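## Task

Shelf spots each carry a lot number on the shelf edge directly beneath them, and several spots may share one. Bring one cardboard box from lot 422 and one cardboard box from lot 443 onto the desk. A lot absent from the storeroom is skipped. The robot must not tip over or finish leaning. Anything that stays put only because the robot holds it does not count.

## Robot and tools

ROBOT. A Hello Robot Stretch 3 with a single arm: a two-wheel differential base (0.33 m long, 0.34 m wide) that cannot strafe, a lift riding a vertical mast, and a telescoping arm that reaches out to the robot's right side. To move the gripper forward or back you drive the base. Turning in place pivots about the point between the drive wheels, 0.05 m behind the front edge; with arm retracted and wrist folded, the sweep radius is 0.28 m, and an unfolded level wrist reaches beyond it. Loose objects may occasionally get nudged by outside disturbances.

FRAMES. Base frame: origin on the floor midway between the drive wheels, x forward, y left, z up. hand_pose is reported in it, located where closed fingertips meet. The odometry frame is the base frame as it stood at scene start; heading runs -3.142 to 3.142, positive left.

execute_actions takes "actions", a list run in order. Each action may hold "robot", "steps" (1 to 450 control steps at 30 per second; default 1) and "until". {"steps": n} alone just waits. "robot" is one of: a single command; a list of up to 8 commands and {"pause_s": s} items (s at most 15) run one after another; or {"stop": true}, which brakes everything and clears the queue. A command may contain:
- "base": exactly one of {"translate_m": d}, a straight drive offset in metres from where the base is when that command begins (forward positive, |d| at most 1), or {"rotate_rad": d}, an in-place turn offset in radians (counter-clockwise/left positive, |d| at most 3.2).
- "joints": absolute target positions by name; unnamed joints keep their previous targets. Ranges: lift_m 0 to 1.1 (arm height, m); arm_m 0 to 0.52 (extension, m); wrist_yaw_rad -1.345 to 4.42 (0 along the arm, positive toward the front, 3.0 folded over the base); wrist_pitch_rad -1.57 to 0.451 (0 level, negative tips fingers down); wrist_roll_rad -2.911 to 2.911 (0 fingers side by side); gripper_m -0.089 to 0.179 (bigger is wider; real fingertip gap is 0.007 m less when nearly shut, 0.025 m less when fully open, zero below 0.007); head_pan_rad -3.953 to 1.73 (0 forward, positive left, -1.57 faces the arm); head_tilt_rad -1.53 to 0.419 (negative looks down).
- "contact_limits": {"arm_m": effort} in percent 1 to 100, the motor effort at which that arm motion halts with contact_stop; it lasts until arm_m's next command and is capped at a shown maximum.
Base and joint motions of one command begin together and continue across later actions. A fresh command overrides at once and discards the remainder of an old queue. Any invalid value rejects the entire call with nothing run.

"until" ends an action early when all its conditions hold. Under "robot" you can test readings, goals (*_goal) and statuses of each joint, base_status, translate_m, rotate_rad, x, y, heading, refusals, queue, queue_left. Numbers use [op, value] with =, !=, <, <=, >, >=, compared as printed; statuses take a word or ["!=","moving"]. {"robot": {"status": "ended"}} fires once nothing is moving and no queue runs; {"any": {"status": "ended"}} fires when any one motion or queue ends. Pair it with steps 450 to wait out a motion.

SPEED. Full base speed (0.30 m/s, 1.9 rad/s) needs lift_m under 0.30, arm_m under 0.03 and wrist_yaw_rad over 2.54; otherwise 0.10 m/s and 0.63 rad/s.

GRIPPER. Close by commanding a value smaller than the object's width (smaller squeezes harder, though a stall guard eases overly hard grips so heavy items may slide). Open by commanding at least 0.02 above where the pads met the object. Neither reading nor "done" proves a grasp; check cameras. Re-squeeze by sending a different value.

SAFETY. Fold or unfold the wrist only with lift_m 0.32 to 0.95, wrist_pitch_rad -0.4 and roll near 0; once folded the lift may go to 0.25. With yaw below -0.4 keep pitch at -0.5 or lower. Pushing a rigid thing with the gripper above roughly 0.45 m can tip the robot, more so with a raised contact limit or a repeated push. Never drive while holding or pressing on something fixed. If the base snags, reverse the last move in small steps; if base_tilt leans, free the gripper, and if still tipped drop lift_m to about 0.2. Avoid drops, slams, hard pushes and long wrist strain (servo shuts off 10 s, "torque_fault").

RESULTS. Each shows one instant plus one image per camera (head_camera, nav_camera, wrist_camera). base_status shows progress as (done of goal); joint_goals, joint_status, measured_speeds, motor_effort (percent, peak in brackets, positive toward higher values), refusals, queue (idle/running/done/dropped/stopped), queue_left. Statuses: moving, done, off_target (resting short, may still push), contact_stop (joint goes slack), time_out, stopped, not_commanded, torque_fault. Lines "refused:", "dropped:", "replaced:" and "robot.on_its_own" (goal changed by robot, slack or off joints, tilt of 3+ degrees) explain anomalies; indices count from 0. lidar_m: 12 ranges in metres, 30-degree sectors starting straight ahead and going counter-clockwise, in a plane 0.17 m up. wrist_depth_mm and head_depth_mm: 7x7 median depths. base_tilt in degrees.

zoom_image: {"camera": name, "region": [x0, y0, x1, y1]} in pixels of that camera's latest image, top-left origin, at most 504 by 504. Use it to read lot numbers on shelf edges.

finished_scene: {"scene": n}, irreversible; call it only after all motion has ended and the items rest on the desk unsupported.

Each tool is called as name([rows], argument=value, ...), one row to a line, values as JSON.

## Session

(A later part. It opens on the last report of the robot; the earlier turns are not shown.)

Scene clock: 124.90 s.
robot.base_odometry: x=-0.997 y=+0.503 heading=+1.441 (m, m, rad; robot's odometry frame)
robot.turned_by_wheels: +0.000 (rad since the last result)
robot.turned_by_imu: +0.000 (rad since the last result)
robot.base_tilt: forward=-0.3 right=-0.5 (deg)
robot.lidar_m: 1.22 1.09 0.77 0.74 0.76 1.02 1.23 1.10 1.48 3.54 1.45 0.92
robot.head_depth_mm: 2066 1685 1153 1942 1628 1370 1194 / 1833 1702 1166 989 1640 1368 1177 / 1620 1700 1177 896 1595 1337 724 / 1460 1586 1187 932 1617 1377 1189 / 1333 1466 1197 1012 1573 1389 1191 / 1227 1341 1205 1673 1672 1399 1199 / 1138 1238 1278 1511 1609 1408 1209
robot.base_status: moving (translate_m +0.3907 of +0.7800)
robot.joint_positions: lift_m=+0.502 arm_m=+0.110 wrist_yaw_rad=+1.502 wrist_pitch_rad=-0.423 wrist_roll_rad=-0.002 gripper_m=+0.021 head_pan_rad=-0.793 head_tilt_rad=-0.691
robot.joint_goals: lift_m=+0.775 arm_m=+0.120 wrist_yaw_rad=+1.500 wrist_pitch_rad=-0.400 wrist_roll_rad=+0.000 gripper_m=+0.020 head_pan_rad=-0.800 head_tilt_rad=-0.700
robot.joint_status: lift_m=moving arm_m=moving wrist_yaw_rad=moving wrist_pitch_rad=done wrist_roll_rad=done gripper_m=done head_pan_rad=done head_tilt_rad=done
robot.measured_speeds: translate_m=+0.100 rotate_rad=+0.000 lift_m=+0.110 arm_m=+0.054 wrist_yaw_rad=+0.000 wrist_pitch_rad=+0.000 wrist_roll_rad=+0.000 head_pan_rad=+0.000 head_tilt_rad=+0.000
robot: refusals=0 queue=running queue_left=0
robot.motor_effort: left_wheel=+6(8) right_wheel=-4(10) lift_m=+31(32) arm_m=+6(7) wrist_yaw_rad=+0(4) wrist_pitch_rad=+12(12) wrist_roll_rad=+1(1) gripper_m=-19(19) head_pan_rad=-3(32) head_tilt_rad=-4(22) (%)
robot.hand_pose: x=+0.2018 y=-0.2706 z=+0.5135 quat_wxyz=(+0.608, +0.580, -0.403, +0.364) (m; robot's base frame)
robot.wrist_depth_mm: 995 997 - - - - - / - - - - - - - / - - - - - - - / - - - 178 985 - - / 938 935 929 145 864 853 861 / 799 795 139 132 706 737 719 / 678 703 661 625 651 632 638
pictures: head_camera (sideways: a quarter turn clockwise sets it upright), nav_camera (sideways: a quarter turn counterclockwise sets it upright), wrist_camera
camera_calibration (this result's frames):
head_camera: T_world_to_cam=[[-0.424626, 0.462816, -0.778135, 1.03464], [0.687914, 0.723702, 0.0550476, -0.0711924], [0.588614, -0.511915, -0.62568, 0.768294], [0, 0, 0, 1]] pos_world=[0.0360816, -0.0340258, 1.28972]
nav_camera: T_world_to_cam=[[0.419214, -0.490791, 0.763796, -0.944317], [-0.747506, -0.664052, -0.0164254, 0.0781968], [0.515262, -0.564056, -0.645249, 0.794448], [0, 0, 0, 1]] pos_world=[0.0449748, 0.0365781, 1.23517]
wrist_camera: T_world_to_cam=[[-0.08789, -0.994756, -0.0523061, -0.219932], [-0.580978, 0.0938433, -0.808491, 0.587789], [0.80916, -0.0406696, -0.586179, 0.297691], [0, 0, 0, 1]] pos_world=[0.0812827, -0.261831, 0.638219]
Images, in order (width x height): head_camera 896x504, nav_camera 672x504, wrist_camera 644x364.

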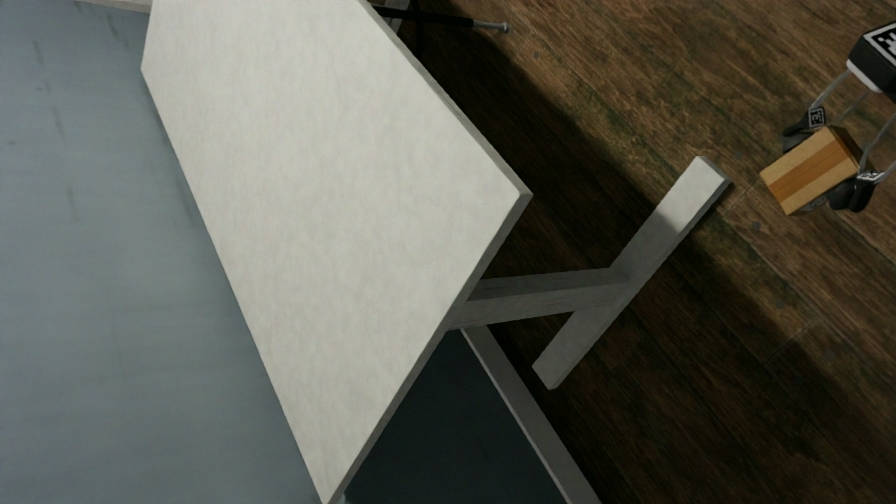

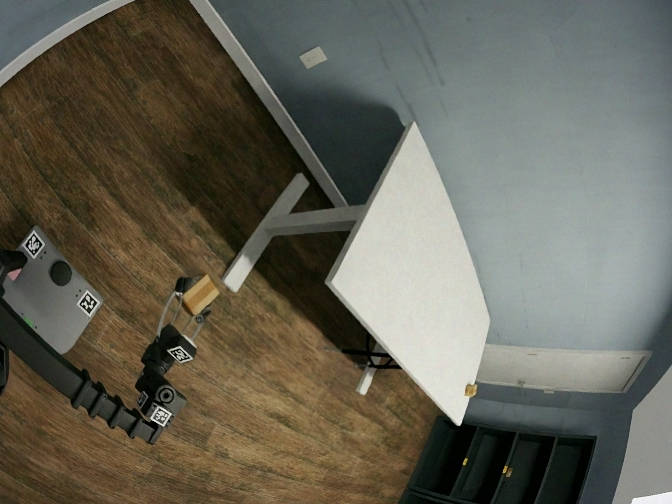

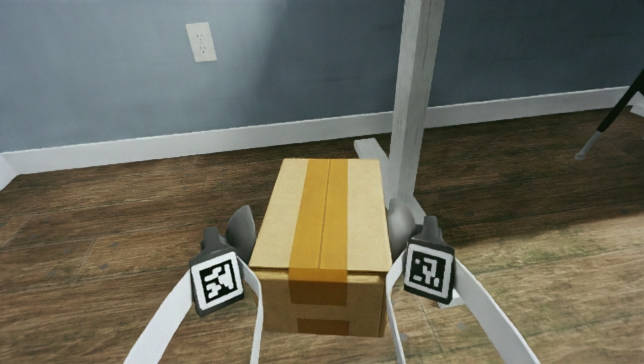

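execute_actions([
  {"robot": {"joints": {"arm_m": 0.18, "head_pan_rad": -1.2, "head_tilt_rad": -0.8}}, "steps": 120, "until": {"robot": {"lift_m": [">", 0.764]}}},
  {"robot": {"joints": {"wrist_yaw_rad": 0.9, "arm_m": 0.27}}, "steps": 90, "until": {"robot": {"arm_m": [">", 0.262], "translate_m": [">", 0.765]}}},
])

Scene clock: 128.67 s.
robot.base_odometry: x=-0.948 y=+0.876 heading=+1.441 (m, m, rad; robot's odometry frame)
robot.turned_by_wheels: +0.000 (rad since the last result)
robot.turned_by_imu: +0.000 (rad since the last result)
robot.base_tilt: forward=+0.4 right=-0.3 (deg)
robot.lidar_m: 0.84 0.87 0.79 0.75 0.78 1.03 1.48 1.49 2.00 1.82 0.65 0.88
robot.head_depth_mm: 3103 1282 1040 - 1465 1291 1134 / 3298 1296 978 730 712 1306 1142 / 2222 1310 988 747 1430 1276 1140 / 1812 1326 997 801 1466 1306 1148 / 1562 1338 1007 807 1119 1319 1151 / 1297 1320 1009 832 1553 1319 1162 / 1118 1202 1023 867 1459 1336 1162
robot.base_status: moving (translate_m +0.7671 of +0.7800)
robot.joint_positions: lift_m=+0.775 arm_m=+0.263 wrist_yaw_rad=+0.901 wrist_pitch_rad=-0.423 wrist_roll_rad=-0.002 gripper_m=+0.021 head_pan_rad=-1.193 head_tilt_rad=-0.790
robot.joint_goals: lift_m=+0.775 arm_m=+0.270 wrist_yaw_rad=+0.900 wrist_pitch_rad=-0.400 wrist_roll_rad=+0.000 gripper_m=+0.020 head_pan_rad=-1.200 head_tilt_rad=-0.800
robot.joint_status: lift_m=moving arm_m=moving wrist_yaw_rad=moving wrist_pitch_rad=done wrist_roll_rad=done gripper_m=done head_pan_rad=done head_tilt_rad=done
robot.measured_speeds: translate_m=+0.094 rotate_rad=+0.000 lift_m=+0.000 arm_m=+0.045 wrist_yaw_rad=+0.000 wrist_pitch_rad=+0.000 wrist_roll_rad=+0.000 head_pan_rad=+0.000 head_tilt_rad=+0.000
robot: refusals=0 queue=running queue_left=0
robot.motor_effort: left_wheel=+1(6) right_wheel=-7(8) lift_m=+27(28) arm_m=+7(9) wrist_yaw_rad=-2(5) wrist_pitch_rad=+11(12) wrist_roll_rad=+1(1) gripper_m=-19(20) head_pan_rad=-4(27) head_tilt_rad=-6(17) (%)
robot.hand_pose: x=+0.1540 y=-0.5470 z=+0.7860 quat_wxyz=(+0.688, +0.435, -0.556, +0.168) (m; robot's base frame)
robot.wrist_depth_mm: 600 683 797 933 924 855 794 / 599 627 588 574 553 533 513 / 444 429 420 406 397 388 377 / 353 333 323 179 309 305 298 / 294 268 264 146 244 251 255 / 728 228 140 132 203 214 223 / 841 195 192 180 187 184 844
pictures: head_camera (sideways: a quarter turn clockwise sets it upright), nav_camera (sideways: a quarter turn counterclockwise sets it upright), wrist_camera
camera_calibration (this result's frames):
head_camera: T_world_to_cam=[[-0.238103, 0.659977, -0.712557, 0.948035], [0.91743, 0.393642, 0.0580328, -0.0764716], [0.318793, -0.639904, -0.69921, 0.865582], [0, 0, 0, 1]] pos_world=[0.0199458, -0.0416888, 1.28519]
nav_camera: T_world_to_cam=[[0.221678, -0.682253, 0.696699, -0.855666], [-0.947548, -0.319415, -0.0112976, 0.0727394], [0.230244, -0.657652, -0.717274, 0.889868], [0, 0, 0, 1]] pos_world=[0.0537198, 0.0246768, 1.23524]
wrist_camera: T_world_to_cam=[[-0.634461, -0.771183, -0.0523075, -0.278367], [-0.426386, 0.405631, -0.808491, 0.953016], [0.644712, -0.490653, -0.586179, 0.264123], [0, 0, 0, 1]] pos_world=[0.0594569, -0.471652, 0.910768]
Images, in order (width x height): head_camera 896x504, nav_camera 672x504, wrist_camera 644x364.

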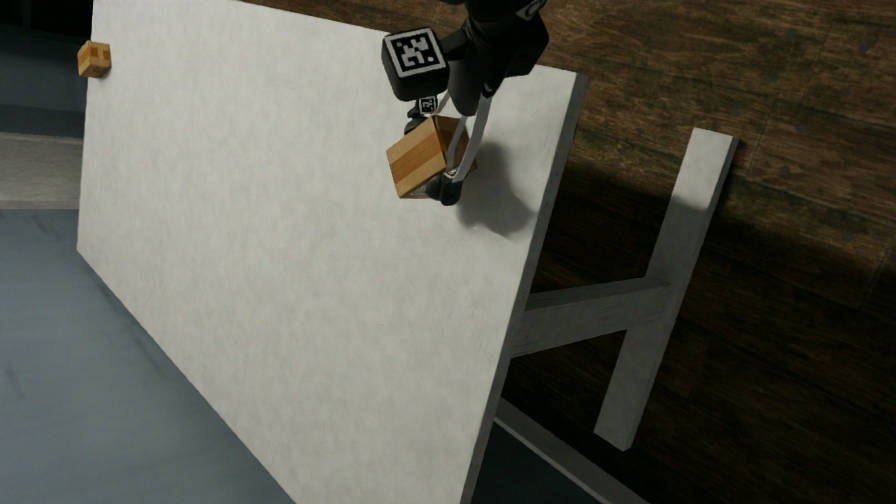

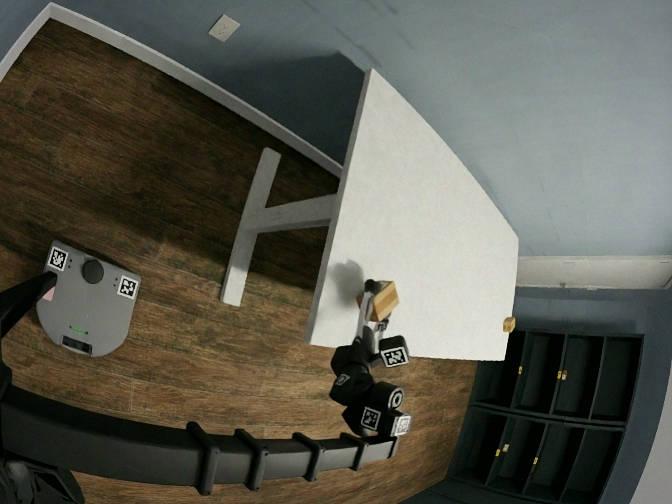

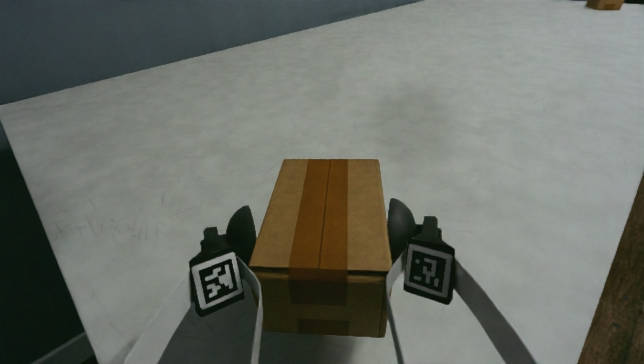

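execute_actions([
  {"robot": {"joints": {"lift_m": 0.743}}, "steps": 60, "until": {"robot": {"status": "ended"}}},
])

Scene clock: 129.80 s.
robot.base_odometry: x=-0.946 y=+0.889 heading=+1.441 (m, m, rad; robot's odometry frame)
robot.turned_by_wheels: +0.000 (rad since the last result)
robot.turned_by_imu: +0.000 (rad since the last result)
robot.base_tilt: forward=+0.2 right=-0.2 (deg)
robot.lidar_m: 0.83 0.85 0.78 0.75 0.77 1.04 1.48 1.51 2.02 1.34 0.64 0.87
robot.head_depth_mm: 3122 1282 1008 1799 1443 1294 1127 / 3198 1292 987 814 709 1296 1142 / 2197 1313 990 767 1428 1273 1145 / 1764 1334 996 800 1470 1297 1147 / 1533 1336 1005 806 1139 1324 1149 / 1284 1311 1011 829 1548 1331 1159 / 1103 1179 1024 866 1459 1348 1165
robot.base_status: done (translate_m +0.7800 of +0.7800)
robot.joint_positions: lift_m=+0.743 arm_m=+0.270 wrist_yaw_rad=+0.901 wrist_pitch_rad=-0.423 wrist_roll_rad=-0.002 gripper_m=+0.021 head_pan_rad=-1.193 head_tilt_rad=-0.790
robot.joint_goals: lift_m=+0.743 arm_m=+0.270 wrist_yaw_rad=+0.900 wrist_pitch_rad=-0.400 wrist_roll_rad=+0.000 gripper_m=+0.020 head_pan_rad=-1.200 head_tilt_rad=-0.800
robot.joint_status: lift_m=done arm_m=done wrist_yaw_rad=done wrist_pitch_rad=done wrist_roll_rad=done gripper_m=done head_pan_rad=done head_tilt_rad=done
robot.measured_speeds: translate_m=+0.000 rotate_rad=+0.000 lift_m=+0.000 arm_m=+0.000 wrist_yaw_rad=+0.000 wrist_pitch_rad=+0.000 wrist_roll_rad=+0.000 head_pan_rad=+0.000 head_tilt_rad=+0.000
robot: refusals=0 queue=done queue_left=0
robot.motor_effort: left_wheel=+3(4) right_wheel=-4(9) lift_m=+15(29) arm_m=+7(5) wrist_yaw_rad=-1(0) wrist_pitch_rad=+12(12) wrist_roll_rad=+1(1) gripper_m=-19(19) head_pan_rad=-4(4) head_tilt_rad=-4(5) (%)
robot.hand_pose: x=+0.1540 y=-0.5535 z=+0.7549 quat_wxyz=(+0.688, +0.435, -0.556, +0.168) (m; robot's base frame)
robot.wrist_depth_mm: 594 662 763 808 736 704 674 / 530 519 494 475 456 451 427 / 369 360 347 341 332 319 316 / 282 276 270 177 256 253 248 / 228 221 221 145 203 208 204 / 196 189 140 132 169 178 175 / 173 162 160 150 156 153 153
pictures: head_camera (sideways: a quarter turn clockwise sets it upright), nav_camera (sideways: a quarter turn counterclockwise sets it upright), wrist_camera
camera_calibration (this result's frames):
head_camera: T_world_to_cam=[[-0.238015, 0.66001, -0.712555, 0.948032], [0.917483, 0.393519, 0.0580329, -0.076472], [0.318707, -0.639945, -0.699212, 0.865585], [0, 0, 0, 1]] pos_world=[0.0199402, -0.0416906, 1.28519]
nav_camera: T_world_to_cam=[[0.221588, -0.682284, 0.696697, -0.855663], [-0.94759, -0.319288, -0.0112974, 0.0727395], [0.230155, -0.65768, -0.717276, 0.889871], [0, 0, 0, 1]] pos_world=[0.053723, 0.0246706, 1.23524]
wrist_camera: T_world_to_cam=[[-0.634461, -0.771183, -0.0523093, -0.285049], [-0.426348, 0.405603, -0.808526, 0.930522], [0.644738, -0.490676, -0.586131, 0.242605], [0, 0, 0, 1]] pos_world=[0.0594568, -0.478207, 0.879638]
Images, in order (width x height): head_camera 896x504, nav_camera 672x504, wrist_camera 644x364.

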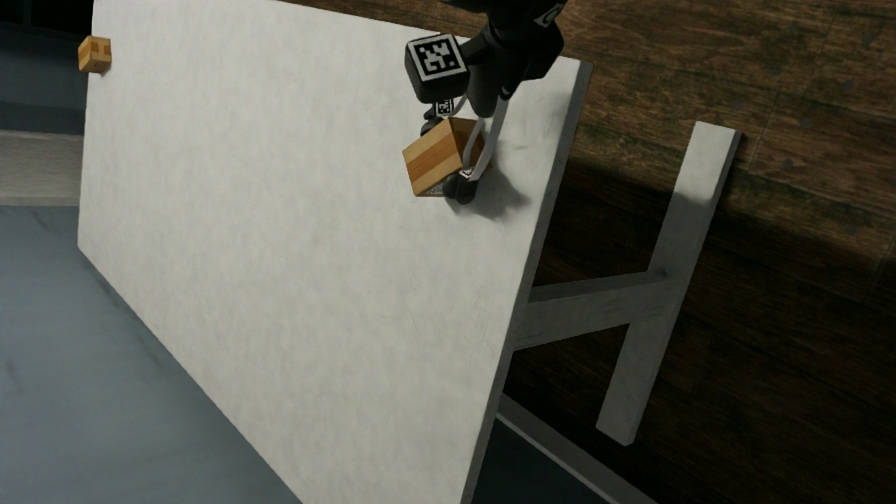

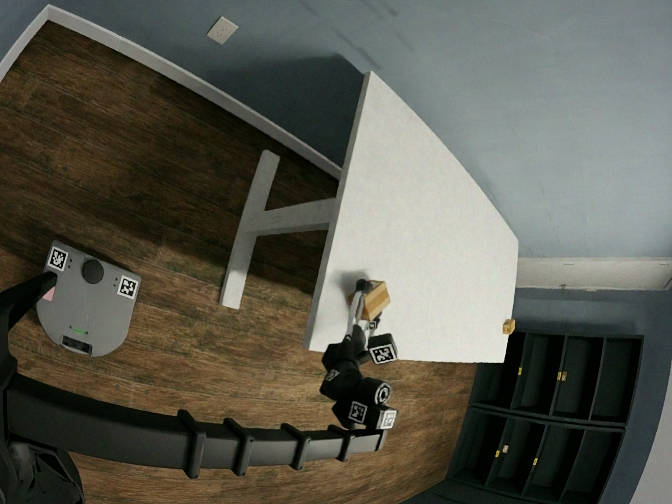

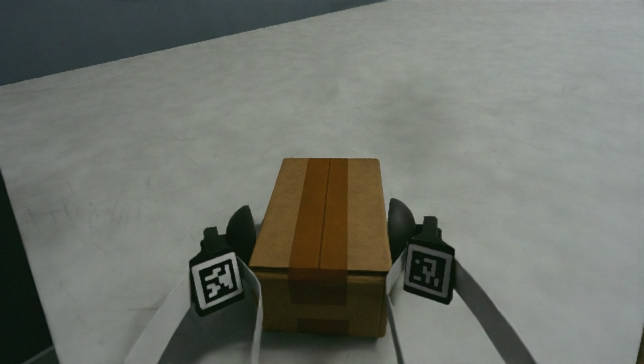

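zoom_image(camera="head_camera", region=[50, 0, 200, 110])

execute_actions([
  {"robot": {"joints": {"gripper_m": 0.12}}, "steps": 60, "until": {"robot": {"gripper_m": [">", 0.095]}}},
  {"robot": {"joints": {"lift_m": 0.80}}, "steps": 60, "until": {"robot": {"status": "ended"}}},
])

Region (50, 0, 200, 110) of head_camera's 896x504 image, scaled by 3.360, with more detail than that image has; it fills the top 370 rows of this view, and the rest is white.

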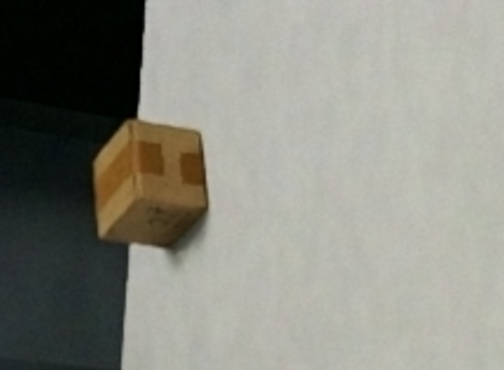

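Scene clock: 132.27 s.
robot.base_odometry: x=-0.946 y=+0.889 heading=+1.441 (m, m, rad; robot's odometry frame)
robot.turned_by_wheels: +0.000 (rad since the last result)
robot.turned_by_imu: +0.000 (rad since the last result)
robot.base_tilt: forward=+0.1 right=-0.2 (deg)
robot.lidar_m: 0.83 0.85 0.79 0.75 0.78 1.04 1.48 1.50 2.01 1.33 0.64 0.87
robot.head_depth_mm: 3098 1291 1009 - 1471 1288 1134 / 3242 1297 980 747 713 1297 1135 / 2181 1305 990 754 1431 1273 1141 / 1784 1332 997 801 1464 1293 1144 / 1528 1343 1000 807 1137 1312 1151 / 1275 1305 1016 831 1554 1323 1157 / 1101 1181 1022 867 1445 1338 1168
robot.base_status: done (translate_m +0.7800 of +0.7800)
robot.joint_positions: lift_m=+0.800 arm_m=+0.270 wrist_yaw_rad=+0.901 wrist_pitch_rad=-0.417 wrist_roll_rad=-0.002 gripper_m=+0.120 head_pan_rad=-1.193 head_tilt_rad=-0.790
robot.joint_goals: lift_m=+0.800 arm_m=+0.270 wrist_yaw_rad=+0.900 wrist_pitch_rad=-0.400 wrist_roll_rad=+0.000 gripper_m=+0.120 head_pan_rad=-1.200 head_tilt_rad=-0.800
robot.joint_status: lift_m=done arm_m=done wrist_yaw_rad=done wrist_pitch_rad=done wrist_roll_rad=done gripper_m=done head_pan_rad=done head_tilt_rad=done
robot.measured_speeds: translate_m=+0.000 rotate_rad=+0.000 lift_m=+0.000 arm_m=+0.000 wrist_yaw_rad=+0.000 wrist_pitch_rad=+0.000 wrist_roll_rad=+0.000 head_pan_rad=+0.000 head_tilt_rad=+0.000
robot: refusals=0 queue=done queue_left=0
robot.motor_effort: left_wheel=+4(4) right_wheel=-4(4) lift_m=+27(29) arm_m=+7(7) wrist_yaw_rad=+0(2) wrist_pitch_rad=+9(11) wrist_roll_rad=+1(1) gripper_m=+1(84) head_pan_rad=-4(4) head_tilt_rad=-5(4) (%)
robot.hand_pose: x=+0.1546 y=-0.5540 z=+0.8124 quat_wxyz=(+0.687, +0.433, -0.558, +0.170) (m; robot's base frame)
robot.wrist_depth_mm: 576 680 838 983 - - 943 / 600 680 690 669 650 635 600 / 519 499 490 474 459 445 433 / 399 383 374 363 354 350 343 / 330 315 302 229 296 298 284 / 708 262 253 190 240 242 246 / 798 221 219 169 212 211 901
pictures: head_camera (sideways: a quarter turn clockwise sets it upright), nav_camera (sideways: a quarter turn counterclockwise sets it upright), wrist_camera
camera_calibration (this result's frames):
head_camera: T_world_to_cam=[[-0.238016, 0.66001, -0.712555, 0.948032], [0.917483, 0.39352, 0.0580329, -0.076472], [0.318707, -0.639945, -0.699212, 0.865585], [0, 0, 0, 1]] pos_world=[0.0199402, -0.0416906, 1.28519]
nav_camera: T_world_to_cam=[[0.221588, -0.682284, 0.696698, -0.855663], [-0.94759, -0.319288, -0.0112974, 0.0727395], [0.230156, -0.65768, -0.717276, 0.889871], [0, 0, 0, 1]] pos_world=[0.053723, 0.0246706, 1.23524]
wrist_camera: T_world_to_cam=[[-0.63422, -0.771374, -0.0524166, -0.282085], [-0.42265, 0.402673, -0.811924, 0.977994], [0.647404, -0.492785, -0.581405, 0.270277], [0, 0, 0, 1]] pos_world=[0.059467, -0.478216, 0.936411]
Images, in order (width x height): head_camera 896x504, nav_camera 672x504, wrist_camera 644x364.

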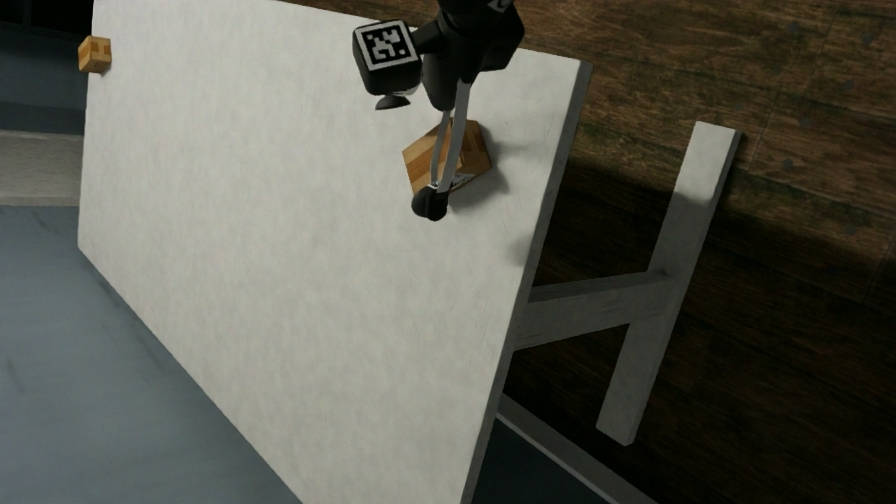

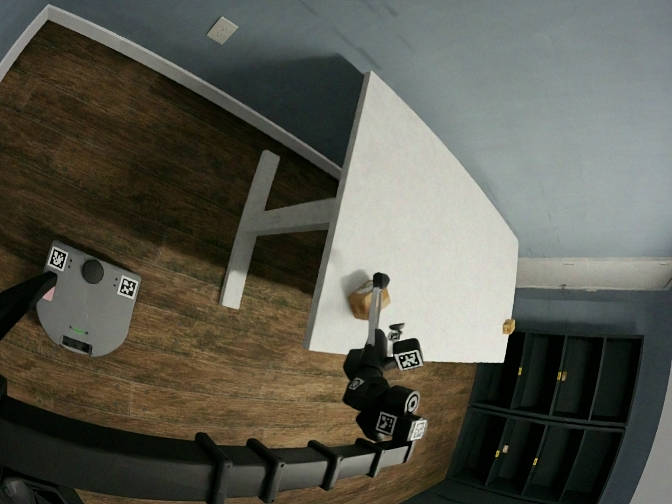

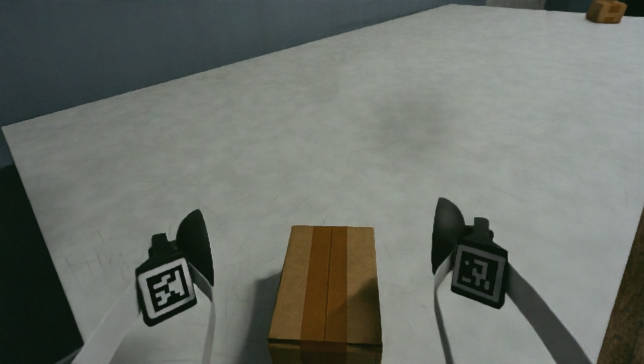

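Both boxes rest on the desk, free of the gripper.

finished_scene(scene=2)

The scene is finished: the task was done.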